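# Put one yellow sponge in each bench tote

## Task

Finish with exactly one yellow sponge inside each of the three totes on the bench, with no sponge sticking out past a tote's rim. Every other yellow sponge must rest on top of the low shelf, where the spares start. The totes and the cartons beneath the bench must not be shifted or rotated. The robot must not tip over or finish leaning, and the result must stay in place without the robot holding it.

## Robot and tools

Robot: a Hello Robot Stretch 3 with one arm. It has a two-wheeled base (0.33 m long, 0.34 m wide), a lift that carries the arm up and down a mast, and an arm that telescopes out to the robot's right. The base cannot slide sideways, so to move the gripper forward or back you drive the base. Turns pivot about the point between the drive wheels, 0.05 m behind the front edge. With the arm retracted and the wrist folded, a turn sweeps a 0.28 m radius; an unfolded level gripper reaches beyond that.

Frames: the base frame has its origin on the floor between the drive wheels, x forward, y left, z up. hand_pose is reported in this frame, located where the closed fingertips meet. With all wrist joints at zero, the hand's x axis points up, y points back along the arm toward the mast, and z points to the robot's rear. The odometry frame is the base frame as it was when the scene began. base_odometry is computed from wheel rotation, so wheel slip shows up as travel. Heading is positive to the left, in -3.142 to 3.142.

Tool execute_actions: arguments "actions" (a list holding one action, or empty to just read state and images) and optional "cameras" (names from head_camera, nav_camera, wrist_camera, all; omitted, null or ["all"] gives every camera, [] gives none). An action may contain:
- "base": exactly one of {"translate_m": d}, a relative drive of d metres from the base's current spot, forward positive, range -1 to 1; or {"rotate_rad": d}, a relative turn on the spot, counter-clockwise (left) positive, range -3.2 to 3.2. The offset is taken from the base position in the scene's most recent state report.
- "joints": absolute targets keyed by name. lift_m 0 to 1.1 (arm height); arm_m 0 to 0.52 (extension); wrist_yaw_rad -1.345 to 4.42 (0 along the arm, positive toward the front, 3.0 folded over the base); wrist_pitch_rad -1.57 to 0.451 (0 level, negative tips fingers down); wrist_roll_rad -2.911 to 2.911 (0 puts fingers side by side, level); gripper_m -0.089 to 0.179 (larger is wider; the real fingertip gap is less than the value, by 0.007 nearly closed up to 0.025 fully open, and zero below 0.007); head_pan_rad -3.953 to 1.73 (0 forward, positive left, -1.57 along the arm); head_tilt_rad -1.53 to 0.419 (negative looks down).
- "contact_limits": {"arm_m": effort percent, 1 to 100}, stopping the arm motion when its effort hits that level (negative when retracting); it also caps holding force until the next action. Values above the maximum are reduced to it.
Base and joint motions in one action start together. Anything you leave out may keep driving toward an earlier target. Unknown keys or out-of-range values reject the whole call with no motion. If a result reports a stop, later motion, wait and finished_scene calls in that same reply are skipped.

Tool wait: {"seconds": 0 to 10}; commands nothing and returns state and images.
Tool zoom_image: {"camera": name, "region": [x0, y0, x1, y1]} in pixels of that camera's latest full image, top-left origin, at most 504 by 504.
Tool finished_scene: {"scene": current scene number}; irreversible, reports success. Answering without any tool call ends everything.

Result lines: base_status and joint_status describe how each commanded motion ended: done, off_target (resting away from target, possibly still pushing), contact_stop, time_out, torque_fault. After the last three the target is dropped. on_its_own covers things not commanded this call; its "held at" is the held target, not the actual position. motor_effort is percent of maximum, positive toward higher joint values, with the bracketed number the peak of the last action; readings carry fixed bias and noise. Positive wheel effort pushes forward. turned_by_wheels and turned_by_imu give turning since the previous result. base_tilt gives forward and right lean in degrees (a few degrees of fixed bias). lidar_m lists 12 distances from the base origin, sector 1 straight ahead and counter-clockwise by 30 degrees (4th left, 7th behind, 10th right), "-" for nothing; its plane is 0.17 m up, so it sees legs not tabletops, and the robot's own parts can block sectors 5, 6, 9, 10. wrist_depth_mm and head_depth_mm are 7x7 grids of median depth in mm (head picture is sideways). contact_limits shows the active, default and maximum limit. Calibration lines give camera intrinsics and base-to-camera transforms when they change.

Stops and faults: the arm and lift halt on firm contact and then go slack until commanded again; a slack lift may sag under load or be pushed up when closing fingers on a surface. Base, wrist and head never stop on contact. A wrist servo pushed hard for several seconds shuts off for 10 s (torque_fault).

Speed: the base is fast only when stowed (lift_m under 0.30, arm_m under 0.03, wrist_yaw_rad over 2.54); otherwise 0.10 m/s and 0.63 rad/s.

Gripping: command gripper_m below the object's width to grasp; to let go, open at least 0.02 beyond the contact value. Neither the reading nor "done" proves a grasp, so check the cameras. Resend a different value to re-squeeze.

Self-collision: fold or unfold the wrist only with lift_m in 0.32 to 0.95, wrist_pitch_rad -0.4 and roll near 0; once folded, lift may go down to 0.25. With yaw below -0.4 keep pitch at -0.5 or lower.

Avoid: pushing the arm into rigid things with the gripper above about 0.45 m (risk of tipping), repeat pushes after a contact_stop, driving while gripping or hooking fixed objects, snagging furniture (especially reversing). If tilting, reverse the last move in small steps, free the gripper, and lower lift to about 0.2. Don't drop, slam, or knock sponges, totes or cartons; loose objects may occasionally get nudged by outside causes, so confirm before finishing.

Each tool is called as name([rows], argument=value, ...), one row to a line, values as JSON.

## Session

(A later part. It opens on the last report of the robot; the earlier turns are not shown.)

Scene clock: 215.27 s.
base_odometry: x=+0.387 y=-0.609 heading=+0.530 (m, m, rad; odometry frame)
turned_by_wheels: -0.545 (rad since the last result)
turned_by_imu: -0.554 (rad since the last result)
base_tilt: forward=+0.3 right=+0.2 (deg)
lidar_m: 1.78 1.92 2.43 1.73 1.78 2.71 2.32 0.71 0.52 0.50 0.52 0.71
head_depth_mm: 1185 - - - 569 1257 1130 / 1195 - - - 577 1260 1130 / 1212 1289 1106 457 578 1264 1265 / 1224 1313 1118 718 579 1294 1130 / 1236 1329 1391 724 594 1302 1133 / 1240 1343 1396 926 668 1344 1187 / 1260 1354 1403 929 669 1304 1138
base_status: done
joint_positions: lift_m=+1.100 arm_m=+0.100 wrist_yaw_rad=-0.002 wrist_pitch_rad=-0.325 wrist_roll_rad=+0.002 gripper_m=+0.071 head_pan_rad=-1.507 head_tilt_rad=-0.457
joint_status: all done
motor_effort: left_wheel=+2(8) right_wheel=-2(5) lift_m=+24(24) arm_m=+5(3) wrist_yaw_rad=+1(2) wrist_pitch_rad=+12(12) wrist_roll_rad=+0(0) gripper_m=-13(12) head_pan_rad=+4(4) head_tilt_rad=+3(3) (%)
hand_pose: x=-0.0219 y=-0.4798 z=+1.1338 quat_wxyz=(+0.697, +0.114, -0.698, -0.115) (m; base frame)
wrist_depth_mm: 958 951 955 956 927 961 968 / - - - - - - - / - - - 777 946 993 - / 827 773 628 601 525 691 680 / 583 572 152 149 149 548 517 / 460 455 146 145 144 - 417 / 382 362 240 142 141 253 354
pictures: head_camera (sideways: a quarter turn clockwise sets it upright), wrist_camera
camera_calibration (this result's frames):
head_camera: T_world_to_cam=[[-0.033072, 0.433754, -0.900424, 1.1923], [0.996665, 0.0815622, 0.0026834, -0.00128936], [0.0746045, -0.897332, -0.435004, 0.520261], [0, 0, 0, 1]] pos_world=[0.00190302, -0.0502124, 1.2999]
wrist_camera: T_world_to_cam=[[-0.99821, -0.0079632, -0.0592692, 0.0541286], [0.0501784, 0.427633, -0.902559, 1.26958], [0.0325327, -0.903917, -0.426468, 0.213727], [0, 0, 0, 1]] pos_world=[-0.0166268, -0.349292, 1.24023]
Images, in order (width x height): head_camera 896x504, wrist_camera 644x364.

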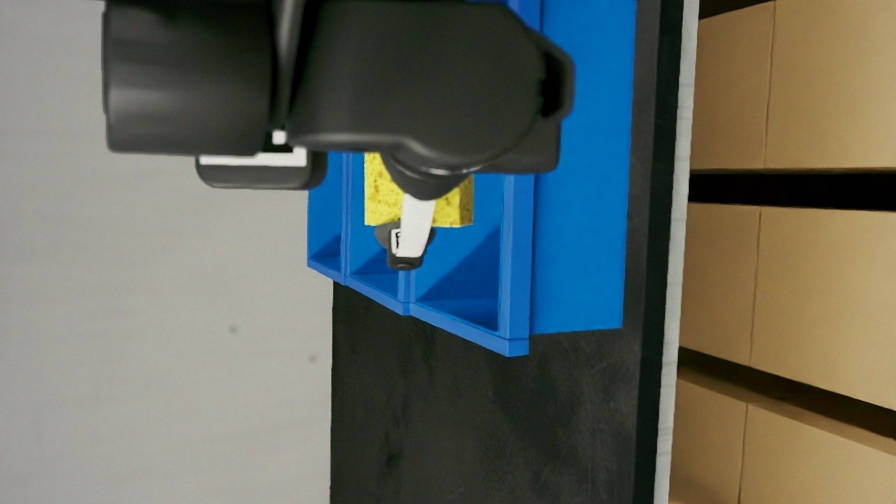

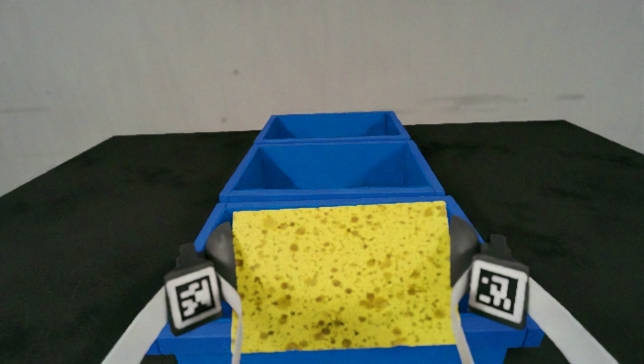

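execute_actions([
  {"joints":{"arm_m":0.31}},
], cameras=[])

execute_actions([
  {"joints":{"wrist_pitch_rad":-0.85,"arm_m":0.33}},
], cameras=["wrist_camera"])

execute_actions([
  {"joints":{"wrist_pitch_rad":-1.2,"arm_m":0.40}},
], cameras=["wrist_camera"])

execute_actions([
  {"joints":{"lift_m":1.062}},
], cameras=[])

execute_actions([
  {"joints":{"gripper_m":0.15}},
], cameras=[])

execute_actions([
  {"joints":{"lift_m":1.1}},
], cameras=["wrist_camera"])

Scene clock: 221.47 s.
base_odometry: x=+0.387 y=-0.609 heading=+0.530 (m, m, rad; odometry frame)
turned_by_wheels: +0.000 (rad since the last result)
turned_by_imu: +0.001 (rad since the last result)
base_tilt: forward=+0.3 right=-0.2 (deg)
lidar_m: 1.78 1.93 2.43 1.73 1.79 2.71 2.33 0.71 0.52 0.50 0.52 0.71
head_depth_mm: 1173 - 1358 709 562 1261 1129 / 1191 - 896 722 567 1255 1121 / 1211 1303 907 722 572 1261 1258 / 1223 1318 1240 720 578 1298 1134 / 1233 1325 1386 724 595 1307 1135 / 1245 1339 1395 926 666 1351 1192 / 1260 1347 1411 929 667 1307 1134
base_status: not commanded
joint_positions: lift_m=+1.100 arm_m=+0.310 wrist_yaw_rad=-0.002 wrist_pitch_rad=-0.325 wrist_roll_rad=+0.002 gripper_m=+0.071 head_pan_rad=-1.507 head_tilt_rad=-0.457
joint_status: all done
motor_effort: left_wheel=+2(2) right_wheel=-2(2) lift_m=+24(24) arm_m=+5(4) wrist_yaw_rad=+2(1) wrist_pitch_rad=+12(12) wrist_roll_rad=+0(0) gripper_m=-11(12) head_pan_rad=+4(5) head_tilt_rad=+4(4) (%)
hand_pose: x=-0.0219 y=-0.6898 z=+1.1338 quat_wxyz=(+0.697, +0.114, -0.698, -0.115) (m; base frame)
wrist_depth_mm: 789 799 792 764 765 786 749 / 839 823 831 840 796 816 810 / 926 896 904 844 880 871 834 / 776 751 617 618 527 696 668 / 589 578 153 150 148 546 509 / 463 454 146 144 144 - 422 / 391 369 223 141 141 232 350
pictures: none
No camera images: the call's "cameras" was empty. Leave "cameras" out to get every camera's image.

Scene clock: 222.60 s.
base_odometry: x=+0.387 y=-0.609 heading=+0.530 (m, m, rad; odometry frame)
turned_by_wheels: +0.000 (rad since the last result)
turned_by_imu: +0.000 (rad since the last result)
base_tilt: forward=+0.2 right=+0.0 (deg)
lidar_m: 1.78 1.93 2.43 1.73 1.79 2.71 2.32 0.71 0.52 0.50 0.52 0.71
head_depth_mm: 1165 - 1351 708 562 1262 1120 / 1187 - 1040 632 565 1257 1133 / 1207 1298 1235 619 571 1260 1263 / 1221 1310 1122 720 580 1297 1131 / 1234 1324 1392 722 595 1297 1134 / 1241 1345 1404 926 667 1350 1193 / 1252 1347 1404 930 668 1307 1135
base_status: not commanded
joint_positions: lift_m=+1.100 arm_m=+0.330 wrist_yaw_rad=-0.002 wrist_pitch_rad=-0.857 wrist_roll_rad=+0.002 gripper_m=+0.071 head_pan_rad=-1.507 head_tilt_rad=-0.457
joint_status: all done
motor_effort: left_wheel=+2(2) right_wheel=-2(2) lift_m=+24(24) arm_m=+5(3) wrist_yaw_rad=+2(2) wrist_pitch_rad=+3(10) wrist_roll_rad=+0(0) gripper_m=-12(12) head_pan_rad=+5(4) head_tilt_rad=+3(4) (%)
hand_pose: x=-0.0218 y=-0.6242 z=+1.0289 quat_wxyz=(+0.642, +0.293, -0.644, -0.295) (m; base frame)
wrist_depth_mm: 490 464 356 367 355 300 440 / 434 254 336 337 377 222 386 / 374 207 206 205 200 201 339 / 332 212 237 238 240 228 187 / 177 226 153 150 149 226 167 / 163 210 146 144 144 - 161 / 161 208 238 141 141 233 153
pictures: wrist_camera
camera_calibration (this result's frames):
wrist_camera: T_world_to_cam=[[-0.998159, 0.0238252, -0.0557849, 0.0630712], [0.0510678, 0.826357, -0.560826, 1.134], [0.0327364, -0.562642, -0.826052, 0.662658], [0, 0, 0, 1]] pos_world=[-0.016649, -0.565755, 1.18689]
Images, in order (width x height): wrist_camera 644x364.

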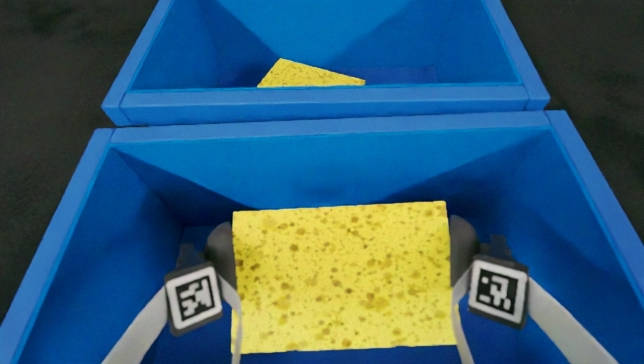

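Scene clock: 224.30 s.
base_odometry: x=+0.387 y=-0.609 heading=+0.530 (m, m, rad; odometry frame)
turned_by_wheels: +0.000 (rad since the last result)
turned_by_imu: +0.000 (rad since the last result)
base_tilt: forward=+0.3 right=+0.0 (deg)
lidar_m: 1.78 1.93 2.44 1.73 1.79 2.71 2.32 0.71 0.52 0.50 0.52 0.71
head_depth_mm: 1175 1263 1351 707 563 1261 1129 / 1188 - 1081 705 565 1259 1127 / 1212 1299 1116 703 573 1261 1262 / 1218 1317 1114 717 578 1301 1131 / 1237 1326 1385 723 595 1307 1132 / 1242 1341 1400 926 666 1344 1186 / 1260 1348 1410 930 668 1309 1135
base_status: not commanded
joint_positions: lift_m=+1.100 arm_m=+0.400 wrist_yaw_rad=-0.002 wrist_pitch_rad=-1.200 wrist_roll_rad=+0.002 gripper_m=+0.071 head_pan_rad=-1.507 head_tilt_rad=-0.457
joint_status: all done
motor_effort: left_wheel=+2(2) right_wheel=-2(2) lift_m=+24(24) arm_m=+5(10) wrist_yaw_rad=+2(2) wrist_pitch_rad=+0(2) wrist_roll_rad=+0(0) gripper_m=-12(12) head_pan_rad=+3(4) head_tilt_rad=+3(3) (%)
hand_pose: x=-0.0217 y=-0.6151 z=+0.9908 quat_wxyz=(+0.583, +0.398, -0.584, -0.401) (m; base frame)
wrist_depth_mm: 156 156 148 148 141 139 138 / 146 148 151 153 155 157 149 / 168 203 209 214 220 207 157 / 167 232 249 247 243 237 158 / 165 228 152 149 148 226 159 / 165 212 146 144 144 - 159 / 163 209 218 142 141 216 152
pictures: wrist_camera
camera_calibration (this result's frames):
wrist_camera: T_world_to_cam=[[-0.998122, 0.0415595, -0.0449948, 0.0610362], [0.0515362, 0.966813, -0.250232, 0.883717], [0.033102, -0.252081, -0.96714, 0.967148], [0, 0, 0, 1]] pos_world=[-0.0166364, -0.613126, 1.15925]
Images, in order (width x height): wrist_camera 644x364.

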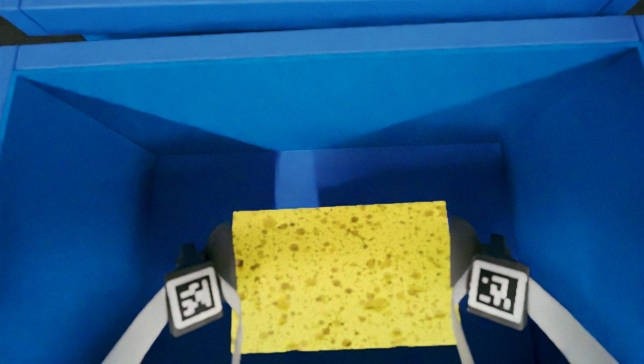

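Scene clock: 225.47 s.
base_odometry: x=+0.387 y=-0.609 heading=+0.530 (m, m, rad; odometry frame)
turned_by_wheels: +0.000 (rad since the last result)
turned_by_imu: +0.000 (rad since the last result)
base_tilt: forward=+0.3 right=+0.0 (deg)
lidar_m: 1.78 1.93 2.44 1.73 1.79 2.72 2.33 0.71 0.52 0.50 0.52 0.71
head_depth_mm: 1191 1294 1259 707 560 1257 1128 / 1200 - 892 718 568 1261 1132 / 1205 1281 1355 721 574 1263 1269 / 1222 1311 1117 720 578 1303 1128 / 1235 1323 1392 721 593 1301 1133 / 1242 1338 1395 926 668 1347 1186 / 1261 1349 1415 927 669 1304 1133
base_status: not commanded
joint_positions: lift_m=+1.062 arm_m=+0.400 wrist_yaw_rad=-0.002 wrist_pitch_rad=-1.201 wrist_roll_rad=+0.002 gripper_m=+0.071 head_pan_rad=-1.507 head_tilt_rad=-0.457
joint_status: all done
motor_effort: left_wheel=+2(2) right_wheel=-2(2) lift_m=+14(20) arm_m=+5(5) wrist_yaw_rad=+2(2) wrist_pitch_rad=+0(0) wrist_roll_rad=+0(0) gripper_m=-13(12) head_pan_rad=+6(4) head_tilt_rad=+3(3) (%)
hand_pose: x=-0.0217 y=-0.6149 z=+0.9534 quat_wxyz=(+0.583, +0.399, -0.584, -0.401) (m; base frame)
wrist_depth_mm: 114 116 117 119 120 121 123 / 146 149 151 154 154 158 148 / 168 204 210 213 210 207 158 / 167 211 210 209 207 204 158 / 165 203 152 149 148 197 159 / 164 197 146 145 143 - 160 / 165 189 185 142 140 182 153
pictures: none
No camera images: the call's "cameras" was empty. Leave "cameras" out to get every camera's image.

Scene clock: 226.77 s.
base_odometry: x=+0.387 y=-0.609 heading=+0.530 (m, m, rad; odometry frame)
turned_by_wheels: +0.000 (rad since the last result)
turned_by_imu: +0.000 (rad since the last result)
base_tilt: forward=+0.4 right=+0.1 (deg)
lidar_m: 1.78 1.93 2.44 1.73 1.78 2.71 2.32 0.71 0.52 0.50 0.52 0.71
head_depth_mm: 1193 1302 1265 709 561 1260 1125 / 1204 - 892 717 567 1260 1130 / 1212 1292 1350 721 572 1261 1264 / 1223 1317 1114 722 578 1297 1128 / 1230 1327 1388 721 595 1297 1134 / 1243 1336 1396 926 665 1345 1189 / 1253 1357 1409 926 669 1309 1133
base_status: not commanded
joint_positions: lift_m=+1.062 arm_m=+0.400 wrist_yaw_rad=-0.002 wrist_pitch_rad=-1.201 wrist_roll_rad=+0.002 gripper_m=+0.150 head_pan_rad=-1.507 head_tilt_rad=-0.457
joint_status: all done
motor_effort: left_wheel=+2(2) right_wheel=-2(2) lift_m=+14(14) arm_m=+5(5) wrist_yaw_rad=+2(2) wrist_pitch_rad=+0(0) wrist_roll_rad=+0(0) gripper_m=+0(85) head_pan_rad=+3(3) head_tilt_rad=+3(4) (%)
hand_pose: x=-0.0217 y=-0.6149 z=+0.9534 quat_wxyz=(+0.583, +0.399, -0.584, -0.401) (m; base frame)
wrist_depth_mm: 114 116 117 118 120 121 122 / 147 149 151 152 155 158 148 / 167 204 212 212 210 208 157 / 166 211 210 209 206 203 158 / 166 204 200 156 155 198 158 / 164 194 172 150 149 188 146 / 159 189 186 147 145 183 170
pictures: none
No camera images: the call's "cameras" was empty. Leave "cameras" out to get every camera's image.

Scene clock: 227.93 s.
base_odometry: x=+0.387 y=-0.609 heading=+0.530 (m, m, rad; odometry frame)
turned_by_wheels: +0.000 (rad since the last result)
turned_by_imu: +0.000 (rad since the last result)
base_tilt: forward=+0.3 right=+0.2 (deg)
lidar_m: 1.78 1.93 2.43 1.73 1.78 2.70 2.32 0.71 0.52 0.50 0.52 0.71
head_depth_mm: 1176 1264 1340 705 561 1257 1129 / 1195 - 1059 715 565 1260 1128 / 1207 1301 1364 718 571 1265 1264 / 1219 1315 1123 717 578 1304 1130 / 1232 1326 1388 721 594 1304 1131 / 1245 1331 1399 927 667 1344 1186 / 1254 1340 1414 931 667 1306 1136
base_status: not commanded
joint_positions: lift_m=+1.100 arm_m=+0.400 wrist_yaw_rad=-0.002 wrist_pitch_rad=-1.201 wrist_roll_rad=+0.002 gripper_m=+0.150 head_pan_rad=-1.507 head_tilt_rad=-0.457
joint_status: all done
motor_effort: left_wheel=+2(2) right_wheel=-2(2) lift_m=+24(27) arm_m=+5(5) wrist_yaw_rad=+2(1) wrist_pitch_rad=+0(0) wrist_roll_rad=+0(0) gripper_m=+0(0) head_pan_rad=+4(4) head_tilt_rad=+3(3) (%)
hand_pose: x=-0.0217 y=-0.6149 z=+0.9908 quat_wxyz=(+0.583, +0.399, -0.584, -0.401) (m; base frame)
wrist_depth_mm: 155 156 150 149 140 139 138 / 147 149 150 153 155 158 148 / 168 203 210 215 218 208 157 / 167 231 247 244 244 239 158 / 165 217 238 193 230 231 158 / 164 199 228 186 186 224 146 / 160 222 223 219 215 215 170
pictures: wrist_camera
camera_calibration (this result's frames):
wrist_camera: T_world_to_cam=[[-0.998122, 0.0415955, -0.0449638, 0.0610174], [0.0515376, 0.967006, -0.249484, 0.882899], [0.0331029, -0.251333, -0.967334, 0.96779], [0, 0, 0, 1]] pos_world=[-0.0166364, -0.613069, 1.15919]
Images, in order (width x height): wrist_camera 644x364.

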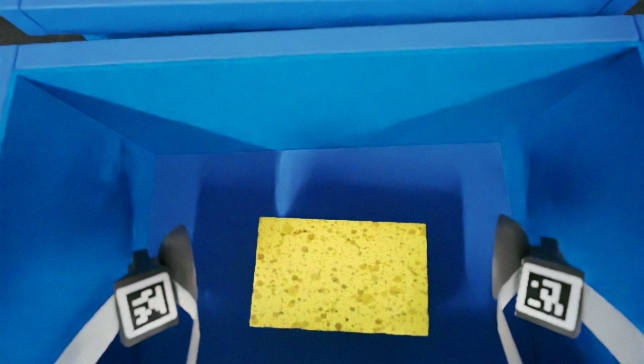

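finished_scene(scene=2)

The scene is finished: the task was done.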